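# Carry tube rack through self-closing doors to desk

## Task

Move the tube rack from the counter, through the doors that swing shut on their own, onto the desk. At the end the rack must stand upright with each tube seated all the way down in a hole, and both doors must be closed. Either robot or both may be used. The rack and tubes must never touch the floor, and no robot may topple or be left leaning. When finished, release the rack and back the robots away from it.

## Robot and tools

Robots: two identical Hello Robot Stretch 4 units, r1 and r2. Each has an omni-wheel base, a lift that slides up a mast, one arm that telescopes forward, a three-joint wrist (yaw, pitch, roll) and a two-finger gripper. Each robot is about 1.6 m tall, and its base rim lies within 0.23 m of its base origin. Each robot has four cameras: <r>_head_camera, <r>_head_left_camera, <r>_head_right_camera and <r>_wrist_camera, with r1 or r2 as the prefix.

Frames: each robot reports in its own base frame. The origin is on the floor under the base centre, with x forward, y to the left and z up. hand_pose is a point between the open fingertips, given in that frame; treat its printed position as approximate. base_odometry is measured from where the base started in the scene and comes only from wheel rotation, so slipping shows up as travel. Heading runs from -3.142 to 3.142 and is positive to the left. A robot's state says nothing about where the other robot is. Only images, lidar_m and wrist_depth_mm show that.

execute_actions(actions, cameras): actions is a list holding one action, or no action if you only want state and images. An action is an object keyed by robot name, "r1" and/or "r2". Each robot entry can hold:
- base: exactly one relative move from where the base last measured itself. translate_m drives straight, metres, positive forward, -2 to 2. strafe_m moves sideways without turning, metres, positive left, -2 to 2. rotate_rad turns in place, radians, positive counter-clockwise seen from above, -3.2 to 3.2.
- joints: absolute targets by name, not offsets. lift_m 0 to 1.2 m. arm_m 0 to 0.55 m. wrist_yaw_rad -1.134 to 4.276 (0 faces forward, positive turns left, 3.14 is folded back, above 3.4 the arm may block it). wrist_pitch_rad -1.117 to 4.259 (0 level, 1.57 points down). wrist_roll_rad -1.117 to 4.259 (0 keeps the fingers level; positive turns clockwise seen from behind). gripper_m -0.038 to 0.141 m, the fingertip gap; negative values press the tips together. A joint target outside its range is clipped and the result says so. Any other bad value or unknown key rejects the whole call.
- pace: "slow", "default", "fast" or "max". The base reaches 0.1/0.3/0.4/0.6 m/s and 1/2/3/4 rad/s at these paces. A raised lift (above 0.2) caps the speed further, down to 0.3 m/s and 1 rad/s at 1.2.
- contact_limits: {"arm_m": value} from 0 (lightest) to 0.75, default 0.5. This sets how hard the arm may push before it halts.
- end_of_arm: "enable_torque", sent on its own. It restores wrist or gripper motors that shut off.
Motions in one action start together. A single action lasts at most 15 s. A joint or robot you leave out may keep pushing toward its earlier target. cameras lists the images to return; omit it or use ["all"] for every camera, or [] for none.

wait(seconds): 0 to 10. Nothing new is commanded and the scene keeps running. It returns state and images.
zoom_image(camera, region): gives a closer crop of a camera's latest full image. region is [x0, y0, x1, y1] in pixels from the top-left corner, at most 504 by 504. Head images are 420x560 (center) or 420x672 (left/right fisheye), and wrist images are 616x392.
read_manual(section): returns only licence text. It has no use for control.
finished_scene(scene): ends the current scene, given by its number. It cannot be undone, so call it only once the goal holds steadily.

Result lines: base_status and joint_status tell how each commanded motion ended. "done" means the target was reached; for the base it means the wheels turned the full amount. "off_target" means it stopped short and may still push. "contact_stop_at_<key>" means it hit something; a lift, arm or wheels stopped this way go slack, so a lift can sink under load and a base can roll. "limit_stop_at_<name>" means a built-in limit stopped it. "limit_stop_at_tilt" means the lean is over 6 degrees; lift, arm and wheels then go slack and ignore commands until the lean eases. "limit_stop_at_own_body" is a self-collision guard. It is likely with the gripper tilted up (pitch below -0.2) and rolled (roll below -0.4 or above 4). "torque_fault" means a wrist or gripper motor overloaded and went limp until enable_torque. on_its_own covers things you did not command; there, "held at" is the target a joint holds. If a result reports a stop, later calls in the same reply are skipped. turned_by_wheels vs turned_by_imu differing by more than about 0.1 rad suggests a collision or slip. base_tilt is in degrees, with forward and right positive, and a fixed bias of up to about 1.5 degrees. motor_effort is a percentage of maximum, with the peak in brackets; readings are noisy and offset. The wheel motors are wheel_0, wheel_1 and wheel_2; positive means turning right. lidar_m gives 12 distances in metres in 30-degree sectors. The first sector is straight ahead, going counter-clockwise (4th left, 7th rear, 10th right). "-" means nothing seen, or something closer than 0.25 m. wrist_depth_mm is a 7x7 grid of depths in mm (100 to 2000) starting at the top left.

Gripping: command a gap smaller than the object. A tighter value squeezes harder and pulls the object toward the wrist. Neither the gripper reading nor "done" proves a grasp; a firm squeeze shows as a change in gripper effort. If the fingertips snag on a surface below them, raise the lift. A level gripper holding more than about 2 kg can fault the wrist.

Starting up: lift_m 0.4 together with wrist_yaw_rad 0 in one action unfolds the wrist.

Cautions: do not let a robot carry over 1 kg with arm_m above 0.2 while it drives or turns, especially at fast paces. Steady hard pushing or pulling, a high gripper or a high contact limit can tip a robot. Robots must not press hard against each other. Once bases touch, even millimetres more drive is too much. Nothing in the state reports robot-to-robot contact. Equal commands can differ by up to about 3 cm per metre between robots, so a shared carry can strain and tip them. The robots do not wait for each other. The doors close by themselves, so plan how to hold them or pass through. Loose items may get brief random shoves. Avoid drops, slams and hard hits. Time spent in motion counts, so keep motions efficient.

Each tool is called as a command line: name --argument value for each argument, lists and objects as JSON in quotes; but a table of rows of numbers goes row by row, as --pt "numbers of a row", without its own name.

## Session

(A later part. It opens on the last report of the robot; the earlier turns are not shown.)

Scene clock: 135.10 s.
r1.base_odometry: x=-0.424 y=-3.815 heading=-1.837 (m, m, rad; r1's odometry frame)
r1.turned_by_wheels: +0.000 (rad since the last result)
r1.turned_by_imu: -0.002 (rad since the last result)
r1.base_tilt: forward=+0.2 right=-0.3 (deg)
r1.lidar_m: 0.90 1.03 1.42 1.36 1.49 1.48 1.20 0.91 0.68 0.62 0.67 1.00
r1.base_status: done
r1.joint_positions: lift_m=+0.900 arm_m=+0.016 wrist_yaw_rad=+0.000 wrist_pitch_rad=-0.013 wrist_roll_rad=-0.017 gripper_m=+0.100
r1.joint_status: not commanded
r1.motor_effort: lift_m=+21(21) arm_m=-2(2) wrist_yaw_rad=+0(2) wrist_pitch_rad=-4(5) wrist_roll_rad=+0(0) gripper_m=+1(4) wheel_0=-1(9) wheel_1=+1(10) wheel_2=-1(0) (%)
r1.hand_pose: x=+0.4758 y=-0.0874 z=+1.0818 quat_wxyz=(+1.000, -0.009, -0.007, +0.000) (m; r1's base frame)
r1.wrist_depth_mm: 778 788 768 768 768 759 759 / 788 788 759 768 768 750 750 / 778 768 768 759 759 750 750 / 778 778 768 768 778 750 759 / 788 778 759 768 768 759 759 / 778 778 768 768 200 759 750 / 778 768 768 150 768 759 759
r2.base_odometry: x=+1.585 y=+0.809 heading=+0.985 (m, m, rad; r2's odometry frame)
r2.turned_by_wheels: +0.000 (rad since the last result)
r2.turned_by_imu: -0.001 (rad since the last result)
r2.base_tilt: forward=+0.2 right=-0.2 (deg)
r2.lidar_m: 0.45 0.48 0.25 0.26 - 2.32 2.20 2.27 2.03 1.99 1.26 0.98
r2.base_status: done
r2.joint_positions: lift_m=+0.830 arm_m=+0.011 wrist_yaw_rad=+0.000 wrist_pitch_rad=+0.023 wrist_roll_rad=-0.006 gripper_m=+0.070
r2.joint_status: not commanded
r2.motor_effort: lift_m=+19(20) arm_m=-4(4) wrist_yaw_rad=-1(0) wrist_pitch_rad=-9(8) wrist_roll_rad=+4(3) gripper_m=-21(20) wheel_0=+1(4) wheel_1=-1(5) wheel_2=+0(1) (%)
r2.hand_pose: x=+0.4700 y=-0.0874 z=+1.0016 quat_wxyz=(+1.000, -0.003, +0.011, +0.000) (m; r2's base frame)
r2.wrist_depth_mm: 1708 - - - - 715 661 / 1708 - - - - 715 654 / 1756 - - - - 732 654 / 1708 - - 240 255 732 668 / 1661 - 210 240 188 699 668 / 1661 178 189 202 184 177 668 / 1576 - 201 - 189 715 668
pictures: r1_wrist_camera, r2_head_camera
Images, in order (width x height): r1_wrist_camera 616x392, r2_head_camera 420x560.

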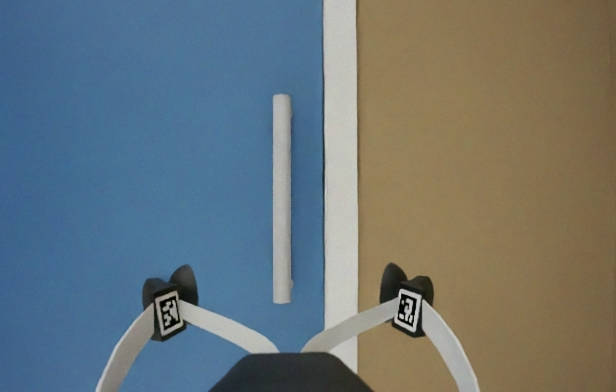

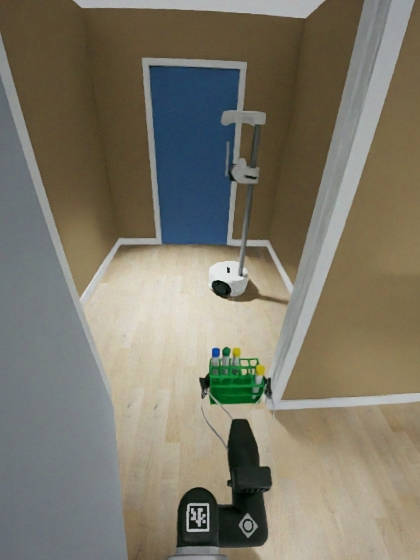

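execute_actions --actions '[{"r1":{"base":{"strafe_m":0.015},"joints":{"lift_m":0.92,"arm_m":0.5}},"r2":{"base":{"strafe_m":0.1},"pace":"slow"}}]' --cameras '["r1_wrist_camera"]'

execute_actions --actions '[{"r1":{"joints":{"gripper_m":-0.038}},"r2":{"base":{"translate_m":0.7},"pace":"slow"}}]' --cameras '[]'

execute_actions --actions '[{"r1":{"base":{"strafe_m":0.055},"joints":{"arm_m":0.425,"wrist_yaw_rad":-0.11},"pace":"slow"},"r2":{"base":{"translate_m":0.5},"pace":"slow"}}]' --cameras '[]'

execute_actions --actions '[{"r1":{"base":{"strafe_m":0.057},"joints":{"arm_m":0.35,"wrist_yaw_rad":-0.22},"pace":"slow"}}]' --cameras '[]'

execute_actions --actions '[{"r1":{"base":{"strafe_m":0.063},"joints":{"arm_m":0.278,"wrist_yaw_rad":-0.33},"pace":"slow"}}]' --cameras '[]'

execute_actions --actions '[{"r1":{"base":{"strafe_m":0.063},"joints":{"arm_m":0.206,"wrist_yaw_rad":-0.43},"pace":"slow"}}]' --cameras '[]'

execute_actions --actions '[{"r1":{"base":{"strafe_m":0.067},"joints":{"arm_m":0.166,"wrist_yaw_rad":-0.545},"pace":"slow"}}]' --cameras '[]'

execute_actions --actions '[{"r1":{"base":{"strafe_m":0.068},"joints":{"arm_m":0.126,"wrist_yaw_rad":-0.655},"pace":"slow"}}]' --cameras '[]'

execute_actions --actions '[{"r1":{"base":{"strafe_m":0.065},"joints":{"arm_m":0.091,"wrist_yaw_rad":-0.745},"pace":"slow"}}]' --cameras '["r2_head_left_camera"]'

Scene clock: 147.60 s.
r1.base_odometry: x=-0.410 y=-3.819 heading=-1.837 (m, m, rad; r1's odometry frame)
r1.turned_by_wheels: +0.000 (rad since the last result)
r1.turned_by_imu: -0.002 (rad since the last result)
r1.base_tilt: forward=+0.3 right=-0.2 (deg)
r1.lidar_m: 0.89 1.04 1.40 1.37 1.47 1.45 1.20 0.93 0.66 0.65 0.71 1.00
r1.base_status: done
r1.joint_positions: lift_m=+0.920 arm_m=+0.499 wrist_yaw_rad=+0.000 wrist_pitch_rad=-0.013 wrist_roll_rad=-0.017 gripper_m=+0.100
r1.joint_status: all done
r1.motor_effort: lift_m=+22(22) arm_m=+5(8) wrist_yaw_rad=-2(1) wrist_pitch_rad=-3(6) wrist_roll_rad=+0(0) gripper_m=-2(1) wheel_0=+1(6) wheel_1=+1(5) wheel_2=-1(1) (%)
r1.hand_pose: x=+0.9585 y=-0.0874 z=+1.1019 quat_wxyz=(+1.000, -0.009, -0.007, +0.000) (m; r1's base frame)
r1.wrist_depth_mm: 283 279 281 278 278 264 273 / 285 282 282 277 278 262 272 / 283 281 279 277 277 262 273 / 285 282 281 278 277 262 273 / 283 282 282 278 276 262 272 / 282 282 212 277 200 260 272 / 282 282 281 150 274 262 272
r2.base_odometry: x=+1.502 y=+0.864 heading=+0.985 (m, m, rad; r2's odometry frame)
r2.turned_by_wheels: +0.000 (rad since the last result)
r2.turned_by_imu: -0.003 (rad since the last result)
r2.base_tilt: forward=+0.0 right=-0.1 (deg)
r2.lidar_m: 0.44 0.38 0.25 - - 2.31 2.22 2.31 2.16 2.09 1.29 1.02
r2.base_status: done
r2.joint_positions: lift_m=+0.830 arm_m=+0.011 wrist_yaw_rad=+0.000 wrist_pitch_rad=+0.023 wrist_roll_rad=-0.006 gripper_m=+0.070
r2.joint_status: not commanded
r2.motor_effort: lift_m=+20(20) arm_m=-4(4) wrist_yaw_rad=+1(0) wrist_pitch_rad=-9(9) wrist_roll_rad=+5(4) gripper_m=-23(18) wheel_0=-1(4) wheel_1=+0(8) wheel_2=-1(1) (%)
r2.hand_pose: x=+0.4700 y=-0.0874 z=+1.0016 quat_wxyz=(+1.000, -0.003, +0.011, +0.000) (m; r2's base frame)
r2.wrist_depth_mm: 1618 - - - - - 661 / 1576 - - - - - 661 / 1576 - - - 1921 - 661 / 1618 - - 238 254 - 654 / 788 - 209 239 187 1983 676 / 778 178 189 202 185 177 654 / 732 - 202 - 189 1863 654
pictures: r1_wrist_camera
Images, in order (width x height): r1_wrist_camera 616x392.

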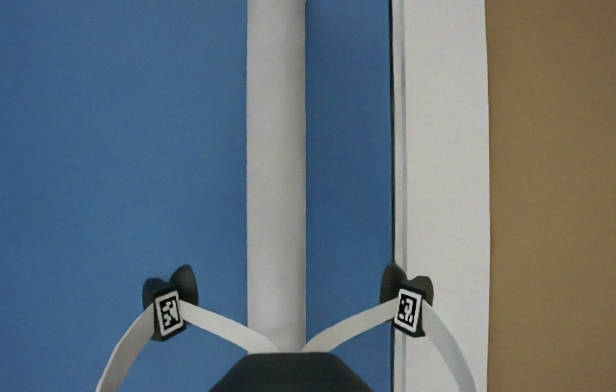

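Scene clock: 155.87 s.
r1.base_odometry: x=-0.410 y=-3.819 heading=-1.836 (m, m, rad; r1's odometry frame)
r1.turned_by_wheels: +0.001 (rad since the last result)
r1.turned_by_imu: -0.001 (rad since the last result)
r1.base_tilt: forward=+0.2 right=-0.3 (deg)
r1.lidar_m: 0.89 1.03 1.43 1.36 1.47 1.03 1.11 0.91 0.68 0.65 0.71 0.99
r1.base_status: not commanded
r1.joint_positions: lift_m=+0.920 arm_m=+0.500 wrist_yaw_rad=+0.008 wrist_pitch_rad=-0.013 wrist_roll_rad=-0.017 gripper_m=-0.037
r1.joint_status: all done
r1.on_its_own: wrist_yaw_rad is at rest, and its effort (-24) is outside its rest range (-13 to +13)
r1.motor_effort: lift_m=+22(22) arm_m=+3(5) wrist_yaw_rad=-24(23) wrist_pitch_rad=-4(5) wrist_roll_rad=+0(0) gripper_m=-24(29) wheel_0=+5(5) wheel_1=+4(4) wheel_2=+5(5) (%)
r1.hand_pose: x=+0.9596 y=-0.0852 z=+1.1019 quat_wxyz=(+1.000, -0.009, -0.007, +0.004) (m; r1's base frame)
r1.wrist_depth_mm: 270 267 264 184 256 259 268 / 271 266 264 183 257 259 270 / 270 266 264 183 258 257 270 / 270 266 263 183 257 258 270 / 270 266 264 183 257 258 268 / 271 267 182 182 181 258 267 / 271 215 262 137 255 257 266
r2.base_odometry: x=+1.889 y=+1.447 heading=+0.985 (m, m, rad; r2's odometry frame)
r2.turned_by_wheels: +0.000 (rad since the last result)
r2.turned_by_imu: -0.007 (rad since the last result)
r2.base_tilt: forward=+0.1 right=-0.1 (deg)
r2.lidar_m: 0.46 1.46 0.36 0.25 - 0.25 0.25 0.46 2.17 0.79 0.53 0.43
r2.base_status: done
r2.joint_positions: lift_m=+0.830 arm_m=+0.011 wrist_yaw_rad=+0.000 wrist_pitch_rad=+0.023 wrist_roll_rad=-0.006 gripper_m=+0.070
r2.joint_status: not commanded
r2.motor_effort: lift_m=+20(20) arm_m=-4(4) wrist_yaw_rad=+0(1) wrist_pitch_rad=-8(9) wrist_roll_rad=+4(4) gripper_m=-21(23) wheel_0=+0(2) wheel_1=+3(4) wheel_2=-1(6) (%)
r2.hand_pose: x=+0.4700 y=-0.0874 z=+1.0016 quat_wxyz=(+1.000, -0.003, +0.011, +0.000) (m; r2's base frame)
r2.wrist_depth_mm: 1618 - - - 1182 - 1336 / 1537 - - - - - 1366 / 1537 - - - 1138 - 1397 / 1576 - - 240 255 - 1366 / 1576 - 209 240 190 1921 1397 / 1576 178 188 202 185 177 1308 / 1537 - 200 - 190 1921 1366
pictures: none
No camera images: the call's "cameras" was empty. Leave "cameras" out to get every camera's image.

Scene clock: 162.13 s.
r1.base_odometry: x=-0.357 y=-3.834 heading=-1.837 (m, m, rad; r1's odometry frame)
r1.turned_by_wheels: +0.000 (rad since the last result)
r1.turned_by_imu: -0.002 (rad since the last result)
r1.base_tilt: forward=+0.2 right=-0.3 (deg)
r1.lidar_m: 0.81 1.00 1.34 1.30 1.42 0.54 0.90 0.98 0.72 0.69 0.74 0.97
r1.base_status: done
r1.joint_positions: lift_m=+0.920 arm_m=+0.426 wrist_yaw_rad=-0.110 wrist_pitch_rad=-0.013 wrist_roll_rad=-0.017 gripper_m=-0.037
r1.joint_status: all done
r1.motor_effort: lift_m=+22(22) arm_m=-6(5) wrist_yaw_rad=-1(63) wrist_pitch_rad=-5(5) wrist_roll_rad=+0(0) gripper_m=-19(25) wheel_0=-4(13) wheel_1=+0(15) wheel_2=-1(17) (%)
r1.hand_pose: x=+0.8741 y=-0.1186 z=+1.1018 quat_wxyz=(+0.998, -0.009, -0.006, -0.055) (m; r1's base frame)
r1.wrist_depth_mm: 265 260 256 175 253 379 387 / 263 262 257 175 253 379 387 / 264 260 256 176 253 382 387 / 263 259 256 174 252 382 387 / 263 259 257 174 253 377 387 / 263 259 182 174 181 379 387 / 263 153 257 143 251 368 384
r2.base_odometry: x=+2.165 y=+1.864 heading=+0.985 (m, m, rad; r2's odometry frame)
r2.turned_by_wheels: +0.000 (rad since the last result)
r2.turned_by_imu: -0.005 (rad since the last result)
r2.base_tilt: forward=+0.1 right=-0.2 (deg)
r2.lidar_m: 0.44 1.47 1.06 0.75 0.36 0.25 0.25 0.25 0.35 0.58 1.07 0.42
r2.base_status: done
r2.joint_positions: lift_m=+0.830 arm_m=+0.011 wrist_yaw_rad=+0.000 wrist_pitch_rad=+0.023 wrist_roll_rad=-0.006 gripper_m=+0.070
r2.joint_status: not commanded
r2.motor_effort: lift_m=+20(20) arm_m=-4(3) wrist_yaw_rad=-1(0) wrist_pitch_rad=-9(8) wrist_roll_rad=+4(4) gripper_m=-18(20) wheel_0=+1(5) wheel_1=+0(5) wheel_2=-1(6) (%)
r2.hand_pose: x=+0.4700 y=-0.0874 z=+1.0016 quat_wxyz=(+1.000, -0.003, +0.011, +0.000) (m; r2's base frame)
r2.wrist_depth_mm: 1618 1808 1756 1756 1808 1661 1366 / 1618 1808 1808 1756 1708 603 1366 / 1618 1808 1863 1708 891 699 1397 / 1618 1808 1808 239 254 1661 1336 / 1618 1808 209 239 189 1756 1366 / 1576 178 189 203 185 178 1336 / 1537 1863 202 - 189 1661 1336
pictures: none
No camera images: the call's "cameras" was empty. Leave "cameras" out to get every camera's image.

Scene clock: 164.13 s.
r1.base_odometry: x=-0.302 y=-3.849 heading=-1.837 (m, m, rad; r1's odometry frame)
r1.turned_by_wheels: +0.000 (rad since the last result)
r1.turned_by_imu: -0.001 (rad since the last result)
r1.base_tilt: forward=+0.2 right=-0.3 (deg)
r1.lidar_m: 0.70 0.96 1.31 1.25 1.34 0.52 0.55 1.08 0.77 0.76 0.81 0.79
r1.base_status: done
r1.joint_positions: lift_m=+0.920 arm_m=+0.351 wrist_yaw_rad=-0.220 wrist_pitch_rad=-0.013 wrist_roll_rad=-0.017 gripper_m=-0.037
r1.joint_status: all done
r1.motor_effort: lift_m=+22(22) arm_m=-6(10) wrist_yaw_rad=+2(46) wrist_pitch_rad=-5(6) wrist_roll_rad=+0(0) gripper_m=-20(26) wheel_0=-3(10) wheel_1=+0(14) wheel_2=-1(13) (%)
r1.hand_pose: x=+0.7843 y=-0.1484 z=+1.1017 quat_wxyz=(+0.994, -0.009, -0.006, -0.110) (m; r1's base frame)
r1.wrist_depth_mm: 260 257 252 172 248 508 535 / 259 258 253 172 248 517 535 / 259 257 252 170 248 508 535 / 262 257 253 171 248 508 535 / 259 255 254 170 248 504 530 / 259 255 188 171 181 504 525 / 257 150 252 143 248 496 535
r2.base_odometry: x=+2.165 y=+1.864 heading=+0.985 (m, m, rad; r2's odometry frame)
r2.turned_by_wheels: +0.000 (rad since the last result)
r2.turned_by_imu: -0.001 (rad since the last result)
r2.base_tilt: forward=+0.2 right=+0.0 (deg)
r2.lidar_m: 0.44 1.46 1.06 0.76 0.35 0.26 0.25 0.26 0.34 0.60 1.08 0.42
r2.base_status: not commanded
r2.joint_positions: lift_m=+0.830 arm_m=+0.011 wrist_yaw_rad=+0.000 wrist_pitch_rad=+0.023 wrist_roll_rad=-0.006 gripper_m=+0.070
r2.joint_status: not commanded
r2.motor_effort: lift_m=+20(20) arm_m=-3(3) wrist_yaw_rad=-1(1) wrist_pitch_rad=-9(8) wrist_roll_rad=+4(4) gripper_m=-20(18) wheel_0=+1(1) wheel_1=+0(0) wheel_2=-1(1) (%)
r2.hand_pose: x=+0.4700 y=-0.0874 z=+1.0016 quat_wxyz=(+1.000, -0.003, +0.011, +0.000) (m; r2's base frame)
r2.wrist_depth_mm: 1661 1756 1756 1661 1576 1756 1366 / 1618 1756 1756 1661 597 661 1366 / 1618 1808 1808 1661 634 1708 1366 / 1661 1808 1808 240 254 1863 1366 / 1576 1808 210 238 189 1661 1366 / 1618 178 188 202 184 177 1308 / 1499 1863 202 - 189 1921 1281
pictures: none
No camera images: the call's "cameras" was empty. Leave "cameras" out to get every camera's image.

Scene clock: 166.10 s.
r1.base_odometry: x=-0.241 y=-3.865 heading=-1.837 (m, m, rad; r1's odometry frame)
r1.turned_by_wheels: +0.000 (rad since the last result)
r1.turned_by_imu: +0.000 (rad since the last result)
r1.base_tilt: forward=+0.2 right=-0.3 (deg)
r1.lidar_m: 0.58 0.92 1.22 1.19 1.27 0.52 0.51 1.16 0.87 0.83 0.89 0.65
r1.base_status: done
r1.joint_positions: lift_m=+0.920 arm_m=+0.279 wrist_yaw_rad=-0.330 wrist_pitch_rad=-0.013 wrist_roll_rad=-0.017 gripper_m=-0.037
r1.joint_status: all done
r1.motor_effort: lift_m=+22(22) arm_m=-6(14) wrist_yaw_rad=-3(45) wrist_pitch_rad=-6(5) wrist_roll_rad=-1(0) gripper_m=-17(24) wheel_0=-2(8) wheel_1=+1(9) wheel_2=-1(11) (%)
r1.hand_pose: x=+0.6946 y=-0.1761 z=+1.1017 quat_wxyz=(+0.986, -0.009, -0.005, -0.164) (m; r1's base frame)
r1.wrist_depth_mm: 254 251 248 163 240 661 723 / 255 250 247 163 240 661 723 / 255 251 245 163 238 676 732 / 253 249 246 162 240 668 707 / 253 250 246 163 239 661 707 / 254 250 178 163 236 661 715 / 254 149 246 158 238 668 723
r2.base_odometry: x=+2.165 y=+1.864 heading=+0.985 (m, m, rad; r2's odometry frame)
r2.turned_by_wheels: +0.000 (rad since the last result)
r2.turned_by_imu: -0.001 (rad since the last result)
r2.base_tilt: forward=+0.1 right=-0.1 (deg)
r2.lidar_m: 0.42 1.47 1.06 0.78 0.35 0.25 0.25 0.25 0.34 0.60 1.07 0.42
r2.base_status: not commanded
r2.joint_positions: lift_m=+0.830 arm_m=+0.011 wrist_yaw_rad=+0.000 wrist_pitch_rad=+0.023 wrist_roll_rad=-0.006 gripper_m=+0.070
r2.joint_status: not commanded
r2.motor_effort: lift_m=+19(20) arm_m=-3(4) wrist_yaw_rad=-2(1) wrist_pitch_rad=-9(8) wrist_roll_rad=+3(4) gripper_m=-22(18) wheel_0=+0(0) wheel_1=+0(0) wheel_2=-1(0) (%)
r2.hand_pose: x=+0.4700 y=-0.0874 z=+1.0016 quat_wxyz=(+1.000, -0.003, +0.011, +0.000) (m; r2's base frame)
r2.wrist_depth_mm: 1618 1756 1708 1618 1537 1808 1308 / 1618 1863 1756 1618 591 1863 1336 / 1618 1808 1808 1205 603 1808 1336 / 1576 1863 1808 239 256 1808 1366 / 1537 1863 209 239 189 1808 1366 / 1618 178 188 201 185 177 1308 / 1576 1808 201 - 188 1983 1336
pictures: none
No camera images: the call's "cameras" was empty. Leave "cameras" out to get every camera's image.

Scene clock: 168.07 s.
r1.base_odometry: x=-0.180 y=-3.882 heading=-1.837 (m, m, rad; r1's odometry frame)
r1.turned_by_wheels: +0.001 (rad since the last result)
r1.turned_by_imu: +0.001 (rad since the last result)
r1.base_tilt: forward=+0.2 right=-0.2 (deg)
r1.lidar_m: 0.57 0.90 1.18 1.11 1.20 0.54 0.46 1.22 0.93 0.88 0.91 0.55
r1.base_status: done
r1.joint_positions: lift_m=+0.920 arm_m=+0.207 wrist_yaw_rad=-0.423 wrist_pitch_rad=-0.013 wrist_roll_rad=-0.017 gripper_m=-0.037
r1.joint_status: all done
r1.on_its_own: wrist_yaw_rad is at rest, and its effort (-21) is outside its rest range (-13 to +13)
r1.motor_effort: lift_m=+22(22) arm_m=-7(14) wrist_yaw_rad=-21(46) wrist_pitch_rad=-6(6) wrist_roll_rad=+0(0) gripper_m=-21(23) wheel_0=+0(7) wheel_1=+3(7) wheel_2=+4(11) (%)
r1.hand_pose: x=+0.6054 y=-0.1980 z=+1.1017 quat_wxyz=(+0.978, -0.010, -0.005, -0.210) (m; r1's base frame)
r1.wrist_depth_mm: 258 252 248 168 236 842 842 / 259 252 247 167 236 842 842 / 259 253 248 167 236 842 854 / 259 253 249 168 238 854 866 / 258 252 246 167 237 831 842 / 258 253 175 167 235 831 854 / 257 151 246 151 235 831 854
r2.base_odometry: x=+2.165 y=+1.864 heading=+0.985 (m, m, rad; r2's odometry frame)
r2.turned_by_wheels: +0.000 (rad since the last result)
r2.turned_by_imu: -0.001 (rad since the last result)
r2.base_tilt: forward=+0.1 right=-0.1 (deg)
r2.lidar_m: 0.43 1.47 1.06 0.76 0.35 0.25 0.25 0.25 0.35 0.60 1.06 0.41
r2.base_status: not commanded
r2.joint_positions: lift_m=+0.830 arm_m=+0.011 wrist_yaw_rad=+0.000 wrist_pitch_rad=+0.023 wrist_roll_rad=-0.006 gripper_m=+0.070
r2.joint_status: not commanded
r2.motor_effort: lift_m=+20(20) arm_m=-4(4) wrist_yaw_rad=-1(1) wrist_pitch_rad=-9(9) wrist_roll_rad=+4(5) gripper_m=-23(19) wheel_0=+1(0) wheel_1=+0(0) wheel_2=-1(1) (%)
r2.hand_pose: x=+0.4700 y=-0.0874 z=+1.0016 quat_wxyz=(+1.000, -0.003, +0.011, +0.000) (m; r2's base frame)
r2.wrist_depth_mm: 1618 1808 1756 1499 1756 1756 1336 / 1661 1863 1708 627 603 1756 1366 / 1618 1808 1808 960 615 1863 1336 / 1576 1808 1756 239 256 1863 1336 / 1618 1808 209 239 189 1921 1397 / 1618 178 189 202 184 177 1308 / 1537 1863 201 - 189 1921 1308
pictures: none
No camera images: the call's "cameras" was empty. Leave "cameras" out to get every camera's image.

Scene clock: 169.87 s.
r1.base_odometry: x=-0.116 y=-3.899 heading=-1.836 (m, m, rad; r1's odometry frame)
r1.turned_by_wheels: +0.001 (rad since the last result)
r1.turned_by_imu: +0.001 (rad since the last result)
r1.base_tilt: forward=+0.3 right=-0.2 (deg)
r1.lidar_m: 0.60 0.93 1.07 1.05 1.13 0.86 0.46 1.28 0.98 0.95 1.03 0.46
r1.base_status: done
r1.joint_positions: lift_m=+0.920 arm_m=+0.167 wrist_yaw_rad=-0.539 wrist_pitch_rad=-0.013 wrist_roll_rad=-0.017 gripper_m=-0.037
r1.joint_status: all done
r1.on_its_own: wrist_yaw_rad is at rest, and its effort (-17) is outside its rest range (-13 to +13)
r1.motor_effort: lift_m=+22(22) arm_m=-7(15) wrist_yaw_rad=-17(83) wrist_pitch_rad=-6(6) wrist_roll_rad=+0(0) gripper_m=-18(22) wheel_0=+1(12) wheel_1=+2(7) wheel_2=+4(18) (%)
r1.hand_pose: x=+0.5408 y=-0.2231 z=+1.1017 quat_wxyz=(+0.964, -0.010, -0.004, -0.266) (m; r1's base frame)
r1.wrist_depth_mm: 254 250 246 170 237 976 866 / 254 249 245 170 236 1008 854 / 253 249 244 169 236 1008 854 / 253 250 245 169 237 1008 878 / 253 249 243 169 237 1008 866 / 252 249 175 169 236 976 842 / 252 149 244 153 235 960 854
r2.base_odometry: x=+2.165 y=+1.864 heading=+0.985 (m, m, rad; r2's odometry frame)
r2.turned_by_wheels: +0.000 (rad since the last result)
r2.turned_by_imu: -0.001 (rad since the last result)
r2.base_tilt: forward=+0.2 right=-0.2 (deg)
r2.lidar_m: 0.43 1.49 1.05 0.77 0.36 0.26 0.25 0.25 0.35 0.60 1.08 0.42
r2.base_status: not commanded
r2.joint_positions: lift_m=+0.830 arm_m=+0.011 wrist_yaw_rad=+0.000 wrist_pitch_rad=+0.023 wrist_roll_rad=-0.006 gripper_m=+0.070
r2.joint_status: not commanded
r2.motor_effort: lift_m=+20(20) arm_m=-4(4) wrist_yaw_rad=+1(0) wrist_pitch_rad=-8(9) wrist_roll_rad=+4(4) gripper_m=-20(23) wheel_0=+1(0) wheel_1=+0(0) wheel_2=-1(1) (%)
r2.hand_pose: x=+0.4700 y=-0.0874 z=+1.0016 quat_wxyz=(+1.000, -0.003, +0.011, +0.000) (m; r2's base frame)
r2.wrist_depth_mm: 1618 1863 1756 1397 1863 1863 1366 / 1576 1808 1708 580 1808 1808 1336 / 1576 1808 1708 591 1308 1808 1366 / 1618 1863 1756 238 254 1808 1336 / 1661 1808 210 239 189 1863 1336 / 1618 178 189 202 185 177 1336 / 1464 1921 202 - 189 1921 1336
pictures: none
No camera images: the call's "cameras" was empty. Leave "cameras" out to get every camera's image.

Scene clock: 171.70 s.
r1.base_odometry: x=-0.050 y=-3.917 heading=-1.836 (m, m, rad; r1's odometry frame)
r1.turned_by_wheels: +0.001 (rad since the last result)
r1.turned_by_imu: +0.001 (rad since the last result)
r1.base_tilt: forward=+0.2 right=-0.2 (deg)
r1.lidar_m: 0.55 0.97 1.04 0.99 1.07 0.92 0.46 1.27 1.06 1.02 1.10 0.46
r1.base_status: done
r1.joint_positions: lift_m=+0.920 arm_m=+0.127 wrist_yaw_rad=-0.645 wrist_pitch_rad=-0.013 wrist_roll_rad=-0.017 gripper_m=-0.037
r1.joint_status: all done
r1.on_its_own: wrist_yaw_rad is at rest, and its effort (-31) is outside its rest range (-13 to +13)
r1.motor_effort: lift_m=+22(22) arm_m=-8(13) wrist_yaw_rad=-31(82) wrist_pitch_rad=-6(6) wrist_roll_rad=+0(0) gripper_m=-20(21) wheel_0=+1(12) wheel_1=+2(6) wheel_2=+7(17) (%)
r1.hand_pose: x=+0.4763 y=-0.2432 z=+1.1017 quat_wxyz=(+0.948, -0.010, -0.003, -0.317) (m; r1's base frame)
r1.wrist_depth_mm: 253 249 245 238 238 1042 878 / 252 249 243 237 237 1042 878 / 252 249 244 238 236 1042 878 / 253 247 244 237 236 1025 878 / 251 248 242 238 236 1042 866 / 251 247 174 178 236 1042 891 / 251 151 241 159 235 1008 866
r2.base_odometry: x=+2.165 y=+1.864 heading=+0.985 (m, m, rad; r2's odometry frame)
r2.turned_by_wheels: +0.000 (rad since the last result)
r2.turned_by_imu: -0.001 (rad since the last result)
r2.base_tilt: forward=+0.3 right=-0.2 (deg)
r2.lidar_m: 0.44 1.47 1.04 0.75 0.36 0.25 0.25 0.25 0.35 0.59 1.08 0.41
r2.base_status: not commanded
r2.joint_positions: lift_m=+0.830 arm_m=+0.011 wrist_yaw_rad=+0.000 wrist_pitch_rad=+0.023 wrist_roll_rad=-0.006 gripper_m=+0.070
r2.joint_status: not commanded
r2.motor_effort: lift_m=+20(20) arm_m=-4(4) wrist_yaw_rad=+1(1) wrist_pitch_rad=-9(8) wrist_roll_rad=+4(4) gripper_m=-24(22) wheel_0=+0(0) wheel_1=+0(0) wheel_2=-1(1) (%)
r2.hand_pose: x=+0.4700 y=-0.0874 z=+1.0016 quat_wxyz=(+1.000, -0.003, +0.011, +0.000) (m; r2's base frame)
r2.wrist_depth_mm: 1661 1708 1661 1255 1808 1708 1366 / 1618 1808 1618 591 1756 1863 1336 / 1576 1808 1661 591 1863 1863 1308 / 1618 1863 1708 241 256 1808 1397 / 1618 1863 209 239 190 1863 1336 / 1576 178 189 202 185 177 1281 / 1499 1921 202 - 190 1863 1308
pictures: none
No camera images: the call's "cameras" was empty. Leave "cameras" out to get every camera's image.

Scene clock: 173.50 s.
r1.base_odometry: x=+0.012 y=-3.934 heading=-1.834 (m, m, rad; r1's odometry frame)
r1.turned_by_wheels: +0.001 (rad since the last result)
r1.turned_by_imu: +0.002 (rad since the last result)
r1.base_tilt: forward=+0.2 right=-0.2 (deg)
r1.lidar_m: 0.55 1.04 0.96 0.94 0.99 1.22 0.46 0.53 1.12 1.08 1.15 0.40
r1.base_status: done
r1.joint_positions: lift_m=+0.920 arm_m=+0.093 wrist_yaw_rad=-0.730 wrist_pitch_rad=-0.013 wrist_roll_rad=-0.017 gripper_m=-0.037
r1.joint_status: all done
r1.on_its_own: wrist_yaw_rad is at rest, and its effort (-45) is outside its rest range (-13 to +13)
r1.motor_effort: lift_m=+22(22) arm_m=-9(14) wrist_yaw_rad=-45(91) wrist_pitch_rad=-6(5) wrist_roll_rad=+0(1) gripper_m=-20(17) wheel_0=+5(8) wheel_1=+3(8) wheel_2=+9(18) (%)
r1.hand_pose: x=+0.4202 y=-0.2575 z=+1.1017 quat_wxyz=(+0.934, -0.010, -0.003, -0.357) (m; r1's base frame)
r1.wrist_depth_mm: 255 251 244 237 237 1078 904 / 253 250 244 236 239 1042 904 / 254 249 243 237 237 1078 917 / 253 248 243 236 236 1078 904 / 254 249 243 237 236 1078 917 / 252 249 172 177 236 1060 917 / 252 153 243 159 235 1025 904
r2.base_odometry: x=+2.165 y=+1.864 heading=+0.985 (m, m, rad; r2's odometry frame)
r2.turned_by_wheels: +0.000 (rad since the last result)
r2.turned_by_imu: -0.001 (rad since the last result)
r2.base_tilt: forward=+0.3 right=-0.2 (deg)
r2.lidar_m: 0.44 0.92 1.07 0.76 0.35 0.25 0.25 0.25 0.34 0.58 1.08 0.41
r2.base_status: not commanded
r2.joint_positions: lift_m=+0.830 arm_m=+0.011 wrist_yaw_rad=+0.000 wrist_pitch_rad=+0.023 wrist_roll_rad=-0.006 gripper_m=+0.070
r2.joint_status: not commanded
r2.motor_effort: lift_m=+19(20) arm_m=-4(4) wrist_yaw_rad=+0(0) wrist_pitch_rad=-9(8) wrist_roll_rad=+5(3) gripper_m=-23(22) wheel_0=+0(0) wheel_1=+0(0) wheel_2=-1(1) (%)
r2.hand_pose: x=+0.4700 y=-0.0874 z=+1.0016 quat_wxyz=(+1.000, -0.003, +0.011, +0.000) (m; r2's base frame)
r2.wrist_depth_mm: 1618 1808 1537 1160 1808 1808 1366 / 1576 1808 580 1182 1863 1808 1336 / 1618 1808 732 1160 1808 1808 1308 / 1618 1808 1708 239 256 1921 1366 / 1576 1863 210 239 189 1808 1397 / 1618 178 189 202 184 177 1308 / 1499 1921 202 - 189 1863 1308
pictures: r2_head_left_camera
Images, in order (width x height): r2_head_left_camera 420x672.

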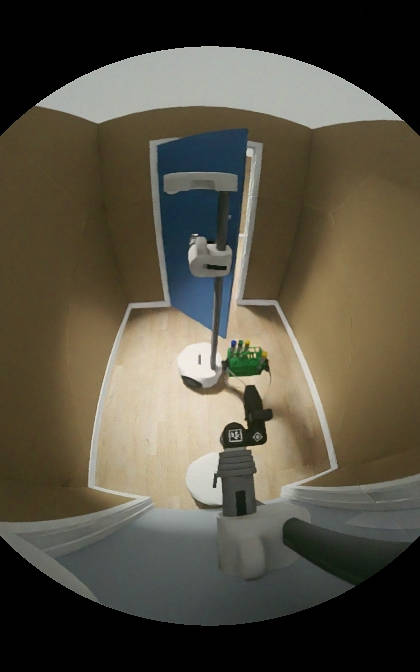

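execute_actions --actions '[{"r1":{"base":{"strafe_m":0.035},"pace":"slow"},"r2":{"base":{"translate_m":0.06},"pace":"slow"}}]' --cameras '[]'

execute_actions --actions '[{"r1":{"base":{"strafe_m":0.08},"joints":{"arm_m":0.056,"wrist_yaw_rad":-0.82},"pace":"slow"},"r2":{"base":{"strafe_m":-0.5},"pace":"slow"}}]' --cameras '[]'

execute_actions --actions '[{"r1":{"base":{"strafe_m":0.085},"joints":{"arm_m":0.033,"wrist_yaw_rad":-0.9},"pace":"slow"}}]' --cameras '[]'

execute_actions --actions '[{"r1":{"base":{"strafe_m":0.085},"joints":{"arm_m":0.011,"wrist_yaw_rad":-0.98},"pace":"slow"}}]' --cameras '[]'

execute_actions --actions '[{"r1":{"base":{"strafe_m":0.08},"joints":{"wrist_yaw_rad":-1.09},"pace":"slow"}}]' --cameras '["r2_head_left_camera"]'

Scene clock: 177.23 s.
r1.base_odometry: x=+0.046 y=-3.943 heading=-1.835 (m, m, rad; r1's odometry frame)
r1.turned_by_wheels: +0.000 (rad since the last result)
r1.turned_by_imu: -0.002 (rad since the last result)
r1.base_tilt: forward=+0.2 right=-0.3 (deg)
r1.lidar_m: 0.56 1.04 0.92 0.88 0.97 1.23 0.46 0.45 1.16 1.13 1.21 0.40
r1.base_status: done
r1.joint_positions: lift_m=+0.920 arm_m=+0.092 wrist_yaw_rad=-0.747 wrist_pitch_rad=-0.013 wrist_roll_rad=-0.017 gripper_m=-0.037
r1.joint_status: not commanded
r1.motor_effort: lift_m=+22(22) arm_m=-5(9) wrist_yaw_rad=+5(45) wrist_pitch_rad=-5(5) wrist_roll_rad=+0(0) gripper_m=-21(22) wheel_0=-3(7) wheel_1=+1(5) wheel_2=-1(8) (%)
r1.hand_pose: x=+0.4150 y=-0.2602 z=+1.1018 quat_wxyz=(+0.931, -0.010, -0.003, -0.365) (m; r1's base frame)
r1.wrist_depth_mm: 256 252 247 163 238 1098 917 / 256 252 247 162 238 1078 931 / 257 252 247 162 238 1060 931 / 256 251 246 162 238 1060 917 / 256 251 245 161 238 1098 946 / 254 250 179 161 236 1078 931 / 255 150 245 154 238 1025 917
r2.base_odometry: x=+2.198 y=+1.914 heading=+0.985 (m, m, rad; r2's odometry frame)
r2.turned_by_wheels: +0.000 (rad since the last result)
r2.turned_by_imu: -0.002 (rad since the last result)
r2.base_tilt: forward=+0.2 right=-0.2 (deg)
r2.lidar_m: 0.44 0.75 1.05 0.98 0.45 0.31 0.28 0.29 0.43 0.84 1.08 0.43
r2.base_status: done
r2.joint_positions: lift_m=+0.830 arm_m=+0.011 wrist_yaw_rad=+0.000 wrist_pitch_rad=+0.023 wrist_roll_rad=-0.006 gripper_m=+0.070
r2.joint_status: not commanded
r2.motor_effort: lift_m=+20(20) arm_m=-4(4) wrist_yaw_rad=+0(1) wrist_pitch_rad=-9(8) wrist_roll_rad=+4(4) gripper_m=-21(20) wheel_0=+1(0) wheel_1=+1(3) wheel_2=-2(5) (%)
r2.hand_pose: x=+0.4700 y=-0.0874 z=+1.0016 quat_wxyz=(+1.000, -0.003, +0.011, +0.000) (m; r2's base frame)
r2.wrist_depth_mm: 1618 1708 574 1160 1708 1756 1336 / 1618 1756 517 1138 1708 1756 1336 / 1576 1756 564 1138 1708 1756 1366 / 1618 1863 1576 240 254 1808 1308 / 1576 1808 210 241 189 1808 1366 / 1661 178 189 202 185 176 1281 / 1537 1756 202 - 190 1756 1308
pictures: none
No camera images: the call's "cameras" was empty. Leave "cameras" out to get every camera's image.

Scene clock: 183.37 s.
r1.base_odometry: x=+0.123 y=-3.964 heading=-1.835 (m, m, rad; r1's odometry frame)
r1.turned_by_wheels: +0.000 (rad since the last result)
r1.turned_by_imu: -0.002 (rad since the last result)
r1.base_tilt: forward=+0.2 right=-0.2 (deg)
r1.lidar_m: 0.57 1.09 0.83 0.81 0.88 1.20 1.23 0.94 0.83 1.21 0.43 0.36
r1.base_status: done
r1.joint_positions: lift_m=+0.920 arm_m=+0.057 wrist_yaw_rad=-0.819 wrist_pitch_rad=-0.013 wrist_roll_rad=-0.017 gripper_m=-0.037
r1.joint_status: all done
r1.motor_effort: lift_m=+22(22) arm_m=-6(6) wrist_yaw_rad=-2(51) wrist_pitch_rad=-4(5) wrist_roll_rad=+0(0) gripper_m=-19(24) wheel_0=-4(10) wheel_1=+1(8) wheel_2=+0(8) (%)
r1.hand_pose: x=+0.3609 y=-0.2705 z=+1.1018 quat_wxyz=(+0.917, -0.010, -0.003, -0.398) (m; r1's base frame)
r1.wrist_depth_mm: 264 256 248 163 236 1160 991 / 263 255 248 163 236 1138 976 / 262 253 249 163 237 1138 991 / 263 254 247 163 236 1118 976 / 262 254 247 163 236 1138 976 / 262 254 178 163 232 1118 991 / 260 148 246 159 233 1078 976
r2.base_odometry: x=+2.615 y=+1.638 heading=+0.985 (m, m, rad; r2's odometry frame)
r2.turned_by_wheels: +0.000 (rad since the last result)
r2.turned_by_imu: -0.005 (rad since the last result)
r2.base_tilt: forward=+0.2 right=-0.1 (deg)
r2.lidar_m: 0.43 0.93 1.02 1.01 0.43 0.30 0.27 0.25 0.30 0.51 0.53 0.44
r2.base_status: done
r2.joint_positions: lift_m=+0.830 arm_m=+0.011 wrist_yaw_rad=+0.000 wrist_pitch_rad=+0.023 wrist_roll_rad=-0.006 gripper_m=+0.070
r2.joint_status: not commanded
r2.motor_effort: lift_m=+20(20) arm_m=-4(3) wrist_yaw_rad=+0(0) wrist_pitch_rad=-8(9) wrist_roll_rad=+5(4) gripper_m=-20(21) wheel_0=+1(5) wheel_1=-2(4) wheel_2=+0(2) (%)
r2.hand_pose: x=+0.4700 y=-0.0874 z=+1.0016 quat_wxyz=(+1.000, -0.003, +0.011, +0.000) (m; r2's base frame)
r2.wrist_depth_mm: 1708 1397 - 1756 1661 931 654 / 1661 1281 - 1708 1756 946 661 / 1708 1182 - 1808 1661 960 668 / 1756 1229 - 240 256 976 661 / 1808 1308 210 240 189 891 668 / 1808 178 189 202 186 177 640 / 1863 1281 202 - 189 917 661
pictures: none
No camera images: the call's "cameras" was empty. Leave "cameras" out to get every camera's image.

Scene clock: 185.37 s.
r1.base_odometry: x=+0.205 y=-3.986 heading=-1.835 (m, m, rad; r1's odometry frame)
r1.turned_by_wheels: +0.000 (rad since the last result)
r1.turned_by_imu: +0.000 (rad since the last result)
r1.base_tilt: forward=+0.2 right=-0.3 (deg)
r1.lidar_m: 0.59 1.02 0.75 0.73 0.79 1.15 1.16 0.99 0.89 1.29 0.40 0.31
r1.base_status: done
r1.joint_positions: lift_m=+0.920 arm_m=+0.034 wrist_yaw_rad=-0.899 wrist_pitch_rad=-0.013 wrist_roll_rad=-0.017 gripper_m=-0.037
r1.joint_status: all done
r1.motor_effort: lift_m=+22(22) arm_m=-6(7) wrist_yaw_rad=-3(66) wrist_pitch_rad=-4(4) wrist_roll_rad=+0(0) gripper_m=-21(24) wheel_0=-2(7) wheel_1=+1(4) wheel_2=+0(13) (%)
r1.hand_pose: x=+0.3159 y=-0.2802 z=+1.1018 quat_wxyz=(+0.901, -0.011, -0.002, -0.435) (m; r1's base frame)
r1.wrist_depth_mm: 266 258 251 164 235 1182 1042 / 267 257 250 163 234 1182 1042 / 268 257 248 163 235 1205 1060 / 266 258 249 163 233 1182 1042 / 268 257 249 163 234 1205 1025 / 266 256 178 163 231 1182 1042 / 265 149 246 159 232 1160 1042
r2.base_odometry: x=+2.615 y=+1.638 heading=+0.985 (m, m, rad; r2's odometry frame)
r2.turned_by_wheels: +0.000 (rad since the last result)
r2.turned_by_imu: -0.001 (rad since the last result)
r2.base_tilt: forward=+0.3 right=-0.1 (deg)
r2.lidar_m: 0.44 0.99 1.02 1.01 0.44 0.31 0.25 0.25 0.29 0.52 0.55 0.41
r2.base_status: not commanded
r2.joint_positions: lift_m=+0.830 arm_m=+0.011 wrist_yaw_rad=+0.000 wrist_pitch_rad=+0.023 wrist_roll_rad=-0.006 gripper_m=+0.070
r2.joint_status: not commanded
r2.motor_effort: lift_m=+20(20) arm_m=-4(4) wrist_yaw_rad=+0(0) wrist_pitch_rad=-8(9) wrist_roll_rad=+4(3) gripper_m=-22(24) wheel_0=+1(1) wheel_1=-2(2) wheel_2=+0(0) (%)
r2.hand_pose: x=+0.4700 y=-0.0874 z=+1.0016 quat_wxyz=(+1.000, -0.003, +0.011, +0.000) (m; r2's base frame)
r2.wrist_depth_mm: 1708 - - 1808 1756 960 661 / 1756 - - 1808 1756 946 647 / 1808 - - 1808 1661 946 654 / 1808 - - 239 254 960 661 / 1756 - 208 239 189 891 661 / 1808 178 188 203 185 177 640 / 1808 1921 201 - 189 904 654
pictures: none
No camera images: the call's "cameras" was empty. Leave "cameras" out to get every camera's image.

Scene clock: 187.37 s.
r1.base_odometry: x=+0.287 y=-4.008 heading=-1.834 (m, m, rad; r1's odometry frame)
r1.turned_by_wheels: +0.001 (rad since the last result)
r1.turned_by_imu: +0.001 (rad since the last result)
r1.base_tilt: forward=+0.2 right=-0.3 (deg)
r1.lidar_m: 0.63 0.89 0.66 0.63 0.69 1.05 1.15 1.06 0.98 1.39 0.33 0.28
r1.base_status: done
r1.joint_positions: lift_m=+0.920 arm_m=+0.012 wrist_yaw_rad=-0.971 wrist_pitch_rad=-0.013 wrist_roll_rad=-0.017 gripper_m=-0.037
r1.joint_status: all done
r1.on_its_own: wrist_yaw_rad is at rest, and its effort (-27) is outside its rest range (-13 to +13)
r1.motor_effort: lift_m=+22(22) arm_m=-8(19) wrist_yaw_rad=-27(74) wrist_pitch_rad=-4(6) wrist_roll_rad=-1(0) gripper_m=-22(22) wheel_0=-1(10) wheel_1=+3(10) wheel_2=+5(16) (%)
r1.hand_pose: x=+0.2739 y=-0.2875 z=+1.1019 quat_wxyz=(+0.884, -0.011, -0.002, -0.467) (m; r1's base frame)
r1.wrist_depth_mm: 276 264 251 236 231 1205 1138 / 273 263 250 236 232 1229 1098 / 276 264 250 236 231 1229 1138 / 276 263 251 235 230 1229 1118 / 274 262 249 234 229 1281 1098 / 273 260 176 177 228 1229 1118 / 272 151 250 156 228 1229 1118
r2.base_odometry: x=+2.615 y=+1.638 heading=+0.985 (m, m, rad; r2's odometry frame)
r2.turned_by_wheels: +0.000 (rad since the last result)
r2.turned_by_imu: -0.001 (rad since the last result)
r2.base_tilt: forward=+0.1 right=-0.2 (deg)
r2.lidar_m: 0.44 1.01 1.05 0.99 0.43 0.29 0.25 0.25 0.27 0.53 0.53 0.44
r2.base_status: not commanded
r2.joint_positions: lift_m=+0.830 arm_m=+0.011 wrist_yaw_rad=+0.000 wrist_pitch_rad=+0.023 wrist_roll_rad=-0.006 gripper_m=+0.070
r2.joint_status: not commanded
r2.motor_effort: lift_m=+20(20) arm_m=-4(4) wrist_yaw_rad=-1(2) wrist_pitch_rad=-8(9) wrist_roll_rad=+5(4) gripper_m=-21(21) wheel_0=+1(1) wheel_1=-2(2) wheel_2=+0(0) (%)
r2.hand_pose: x=+0.4700 y=-0.0874 z=+1.0016 quat_wxyz=(+1.000, -0.003, +0.011, +0.000) (m; r2's base frame)
r2.wrist_depth_mm: 1756 - - 1808 1808 946 647 / 1430 - - 1756 1756 946 661 / 976 - - 1708 1618 960 661 / 991 - - 239 254 960 668 / 1756 - 210 239 190 904 661 / 1808 178 189 202 185 177 647 / 1808 - 202 - 190 904 647
pictures: none
No camera images: the call's "cameras" was empty. Leave "cameras" out to get every camera's image.

Scene clock: 189.30 s.
r1.base_odometry: x=+0.364 y=-4.029 heading=-1.833 (m, m, rad; r1's odometry frame)
r1.turned_by_wheels: +0.001 (rad since the last result)
r1.turned_by_imu: +0.002 (rad since the last result)
r1.base_tilt: forward=+0.2 right=-0.3 (deg)
r1.lidar_m: 0.69 0.80 0.60 0.55 0.62 0.91 1.13 1.10 1.03 1.46 0.29 0.31
r1.base_status: done
r1.joint_positions: lift_m=+0.920 arm_m=+0.012 wrist_yaw_rad=-1.075 wrist_pitch_rad=-0.013 wrist_roll_rad=-0.017 gripper_m=-0.037
r1.joint_status: all done
r1.on_its_own: wrist_yaw_rad is at rest, and its effort (-45) is outside its rest range (-13 to +13)
r1.motor_effort: lift_m=+22(22) arm_m=-8(8) wrist_yaw_rad=-45(100) wrist_pitch_rad=-4(5) wrist_roll_rad=-1(0) gripper_m=-12(19) wheel_0=+2(2) wheel_1=+2(11) wheel_2=+8(17) (%)
r1.hand_pose: x=+0.2436 y=-0.2953 z=+1.1019 quat_wxyz=(+0.859, -0.011, -0.001, -0.512) (m; r1's base frame)
r1.wrist_depth_mm: 273 262 249 235 233 1308 1182 / 273 260 250 236 233 1308 1182 / 274 260 249 236 233 1308 1205 / 273 259 249 236 230 1281 1229 / 273 260 248 235 231 1336 1160 / 272 259 170 177 230 1336 1182 / 271 153 249 160 228 1281 1182
r2.base_odometry: x=+2.615 y=+1.638 heading=+0.985 (m, m, rad; r2's odometry frame)
r2.turned_by_wheels: +0.000 (rad since the last result)
r2.turned_by_imu: -0.001 (rad since the last result)
r2.base_tilt: forward=+0.0 right=-0.1 (deg)
r2.lidar_m: 0.43 1.11 1.08 1.01 0.44 0.29 0.25 0.25 0.29 0.51 0.54 0.44
r2.base_status: not commanded
r2.joint_positions: lift_m=+0.830 arm_m=+0.011 wrist_yaw_rad=+0.000 wrist_pitch_rad=+0.023 wrist_roll_rad=-0.006 gripper_m=+0.070
r2.joint_status: not commanded
r2.motor_effort: lift_m=+20(20) arm_m=-4(4) wrist_yaw_rad=+0(2) wrist_pitch_rad=-9(9) wrist_roll_rad=+4(4) gripper_m=-21(26) wheel_0=+1(1) wheel_1=-2(2) wheel_2=-1(0) (%)
r2.hand_pose: x=+0.4700 y=-0.0874 z=+1.0016 quat_wxyz=(+1.000, -0.003, +0.011, +0.000) (m; r2's base frame)
r2.wrist_depth_mm: 1098 - - 1756 1808 931 647 / 1078 - - 1756 1708 946 654 / 1182 - - 1808 1661 946 661 / 1118 - - 239 255 946 661 / 1118 - 208 239 189 891 668 / 1078 178 188 202 185 178 647 / 1078 - 202 - 190 917 654
pictures: r2_head_left_camera
Images, in order (width x height): r2_head_left_camera 420x672.

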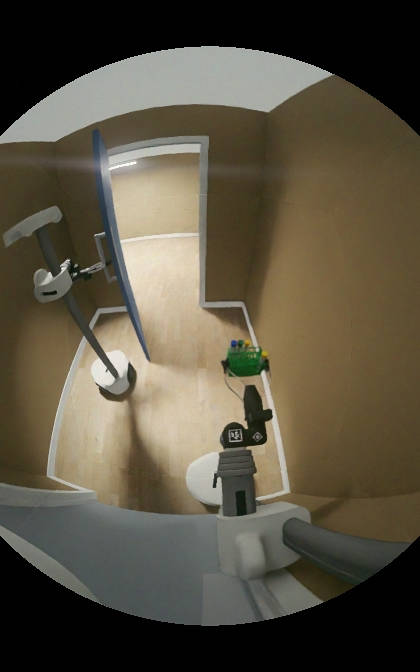

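execute_actions --actions '[{"r1":{"base":{"strafe_m":0.03},"pace":"slow"},"r2":{"base":{"strafe_m":0.36},"pace":"slow"}}]' --cameras '[]'

execute_actions --actions '[{"r2":{"base":{"translate_m":0.75},"pace":"slow"}}]' --cameras '[]'

execute_actions --actions '[{"r2":{"base":{"translate_m":0.6},"pace":"slow"}}]' --cameras '["r2_head_camera"]'

Scene clock: 195.80 s.
r1.base_odometry: x=+0.393 y=-4.037 heading=-1.833 (m, m, rad; r1's odometry frame)
r1.turned_by_wheels: +0.000 (rad since the last result)
r1.turned_by_imu: -0.002 (rad since the last result)
r1.base_tilt: forward=+0.2 right=-0.3 (deg)
r1.lidar_m: 0.74 0.75 0.55 0.52 0.57 0.85 1.12 0.88 0.74 1.48 0.30 0.31
r1.base_status: done
r1.joint_positions: lift_m=+0.920 arm_m=+0.012 wrist_yaw_rad=-1.082 wrist_pitch_rad=-0.014 wrist_roll_rad=-0.017 gripper_m=-0.037
r1.joint_status: not commanded
r1.on_its_own: wrist_yaw_rad is at rest, and its effort (-25) is outside its rest range (-13 to +13)
r1.motor_effort: lift_m=+22(22) arm_m=-8(8) wrist_yaw_rad=-25(44) wrist_pitch_rad=-4(4) wrist_roll_rad=+0(1) gripper_m=-20(22) wheel_0=+0(4) wheel_1=+2(9) wheel_2=+4(9) (%)
r1.hand_pose: x=+0.2415 y=-0.2957 z=+1.1019 quat_wxyz=(+0.857, -0.011, -0.001, -0.515) (m; r1's base frame)
r1.wrist_depth_mm: 278 266 253 172 231 1308 1229 / 281 265 252 171 232 1366 1229 / 281 265 252 171 231 1366 1229 / 279 265 251 171 230 1366 1229 / 279 264 251 171 230 1308 1229 / 277 263 175 170 227 1308 1182 / 277 150 250 154 226 1308 1205
r2.base_odometry: x=+2.315 y=+1.837 heading=+0.985 (m, m, rad; r2's odometry frame)
r2.turned_by_wheels: +0.000 (rad since the last result)
r2.turned_by_imu: +0.000 (rad since the last result)
r2.base_tilt: forward=+0.2 right=+0.0 (deg)
r2.lidar_m: 0.44 0.85 1.09 1.00 0.44 0.30 0.29 0.31 0.42 0.81 0.92 0.44
r2.base_status: done
r2.joint_positions: lift_m=+0.830 arm_m=+0.011 wrist_yaw_rad=+0.000 wrist_pitch_rad=+0.023 wrist_roll_rad=-0.006 gripper_m=+0.070
r2.joint_status: not commanded
r2.motor_effort: lift_m=+20(20) arm_m=-3(4) wrist_yaw_rad=+0(0) wrist_pitch_rad=-8(8) wrist_roll_rad=+5(5) gripper_m=-21(20) wheel_0=+0(6) wheel_1=+0(5) wheel_2=+0(0) (%)
r2.hand_pose: x=+0.4700 y=-0.0874 z=+1.0016 quat_wxyz=(+1.000, -0.003, +0.011, +0.000) (m; r2's base frame)
r2.wrist_depth_mm: 1708 1756 - - 1756 1708 1160 / 1756 1708 - - 1708 1708 1138 / 1756 1756 - - 1756 1661 1138 / 1756 1618 - 241 256 1756 1138 / 1756 1756 210 241 188 1661 1138 / 1756 178 189 202 185 177 1138 / 1756 1808 202 - 189 1661 1138
pictures: none
No camera images: the call's "cameras" was empty. Leave "cameras" out to get every camera's image.

Scene clock: 204.57 s.
r1.base_odometry: x=+0.393 y=-4.037 heading=-1.833 (m, m, rad; r1's odometry frame)
r1.turned_by_wheels: +0.000 (rad since the last result)
r1.turned_by_imu: -0.003 (rad since the last result)
r1.base_tilt: forward=+0.3 right=-0.3 (deg)
r1.lidar_m: 0.73 0.73 0.56 0.50 0.60 0.88 1.14 1.31 0.42 0.45 0.31 0.32
r1.base_status: not commanded
r1.joint_positions: lift_m=+0.920 arm_m=+0.012 wrist_yaw_rad=-1.082 wrist_pitch_rad=-0.014 wrist_roll_rad=-0.017 gripper_m=-0.037
r1.joint_status: not commanded
r1.on_its_own: wrist_yaw_rad is at rest, and its effort (-25) is outside its rest range (-13 to +13)
r1.motor_effort: lift_m=+22(22) arm_m=-8(8) wrist_yaw_rad=-25(21) wrist_pitch_rad=-4(3) wrist_roll_rad=-1(0) gripper_m=-20(19) wheel_0=+0(0) wheel_1=+2(2) wheel_2=+4(4) (%)
r1.hand_pose: x=+0.2415 y=-0.2957 z=+1.1019 quat_wxyz=(+0.857, -0.011, -0.001, -0.515) (m; r1's base frame)
r1.wrist_depth_mm: 279 266 252 172 230 1308 1229 / 278 265 253 171 230 1366 1229 / 279 263 251 171 231 1366 1229 / 281 264 253 171 230 1336 1182 / 278 264 250 170 229 1366 1205 / 277 265 175 170 228 647 504 / 277 149 249 154 227 1308 1182
r2.base_odometry: x=+2.729 y=+2.462 heading=+0.985 (m, m, rad; r2's odometry frame)
r2.turned_by_wheels: +0.000 (rad since the last result)
r2.turned_by_imu: -0.008 (rad since the last result)
r2.base_tilt: forward=+0.2 right=-0.1 (deg)
r2.lidar_m: 0.43 0.45 0.43 0.43 1.20 1.08 1.04 1.03 0.91 0.86 0.89 0.41
r2.base_status: done
r2.joint_positions: lift_m=+0.830 arm_m=+0.011 wrist_yaw_rad=+0.000 wrist_pitch_rad=+0.023 wrist_roll_rad=-0.006 gripper_m=+0.070
r2.joint_status: not commanded
r2.motor_effort: lift_m=+20(20) arm_m=-4(4) wrist_yaw_rad=+1(0) wrist_pitch_rad=-9(8) wrist_roll_rad=+4(4) gripper_m=-23(23) wheel_0=+1(3) wheel_1=+2(3) wheel_2=+0(6) (%)
r2.hand_pose: x=+0.4700 y=-0.0874 z=+1.0016 quat_wxyz=(+1.000, -0.003, +0.011, +0.000) (m; r2's base frame)
r2.wrist_depth_mm: 946 - - - 991 991 991 / 931 - - - 991 1008 1008 / 891 - - - 991 1025 1008 / 891 - - 240 254 1025 1008 / 854 - 210 238 187 1025 1025 / 866 178 189 202 185 177 1025 / 778 - 202 - 189 1042 1025
pictures: none
No camera images: the call's "cameras" was empty. Leave "cameras" out to get every camera's image.

Scene clock: 211.83 s.
r1.base_odometry: x=+0.393 y=-4.037 heading=-1.833 (m, m, rad; r1's odometry frame)
r1.turned_by_wheels: +0.000 (rad since the last result)
r1.turned_by_imu: -0.002 (rad since the last result)
r1.base_tilt: forward=+0.2 right=-0.3 (deg)
r1.lidar_m: 0.71 0.73 0.54 0.53 0.60 0.86 1.13 1.29 1.54 0.69 0.30 0.29
r1.base_status: not commanded
r1.joint_positions: lift_m=+0.920 arm_m=+0.012 wrist_yaw_rad=-1.082 wrist_pitch_rad=-0.014 wrist_roll_rad=-0.017 gripper_m=-0.037
r1.joint_status: not commanded
r1.on_its_own: wrist_yaw_rad is at rest, and its effort (-25) is outside its rest range (-13 to +13)
r1.motor_effort: lift_m=+22(22) arm_m=-8(8) wrist_yaw_rad=-25(26) wrist_pitch_rad=-3(3) wrist_roll_rad=+0(0) gripper_m=-20(18) wheel_0=+0(0) wheel_1=+2(2) wheel_2=+4(4) (%)
r1.hand_pose: x=+0.2415 y=-0.2957 z=+1.1019 quat_wxyz=(+0.857, -0.011, -0.001, -0.515) (m; r1's base frame)
r1.wrist_depth_mm: 281 265 253 172 233 1366 1205 / 279 266 253 172 230 1336 1205 / 281 264 251 171 230 1336 1255 / 278 265 252 171 231 1281 1205 / 278 265 251 171 229 1281 1229 / 278 264 176 170 227 1308 1205 / 277 150 251 154 227 1281 1205
r2.base_odometry: x=+3.061 y=+2.962 heading=+0.985 (m, m, rad; r2's odometry frame)
r2.turned_by_wheels: +0.000 (rad since the last result)
r2.turned_by_imu: -0.006 (rad since the last result)
r2.base_tilt: forward=+0.2 right=-0.1 (deg)
r2.lidar_m: 0.45 0.81 0.42 0.31 0.29 0.64 1.61 1.28 0.90 0.85 0.86 0.42
r2.base_status: done
r2.joint_positions: lift_m=+0.830 arm_m=+0.011 wrist_yaw_rad=+0.000 wrist_pitch_rad=+0.023 wrist_roll_rad=-0.006 gripper_m=+0.070
r2.joint_status: not commanded
r2.motor_effort: lift_m=+20(19) arm_m=-4(4) wrist_yaw_rad=+0(1) wrist_pitch_rad=-9(9) wrist_roll_rad=+4(4) gripper_m=-21(22) wheel_0=+0(4) wheel_1=+1(4) wheel_2=+0(6) (%)
r2.hand_pose: x=+0.4700 y=-0.0874 z=+1.0016 quat_wxyz=(+1.000, -0.003, +0.011, +0.000) (m; r2's base frame)
r2.wrist_depth_mm: - - - - - 399 394 / - - - - - 399 397 / - - - - - 402 402 / - - - 240 254 404 404 / - - 210 239 190 392 407 / - 178 189 202 185 177 413 / - - 201 - 189 399 415
pictures: r2_head_camera
Images, in order (width x height): r2_head_camera 420x560.

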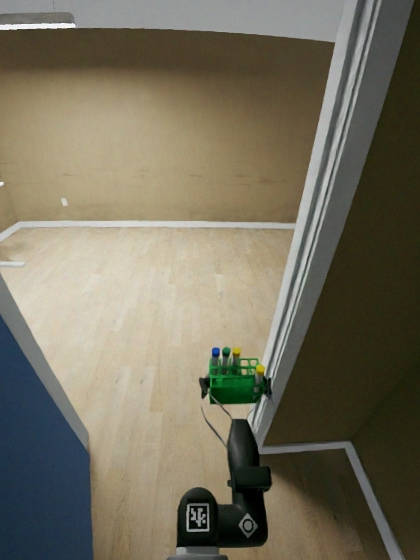

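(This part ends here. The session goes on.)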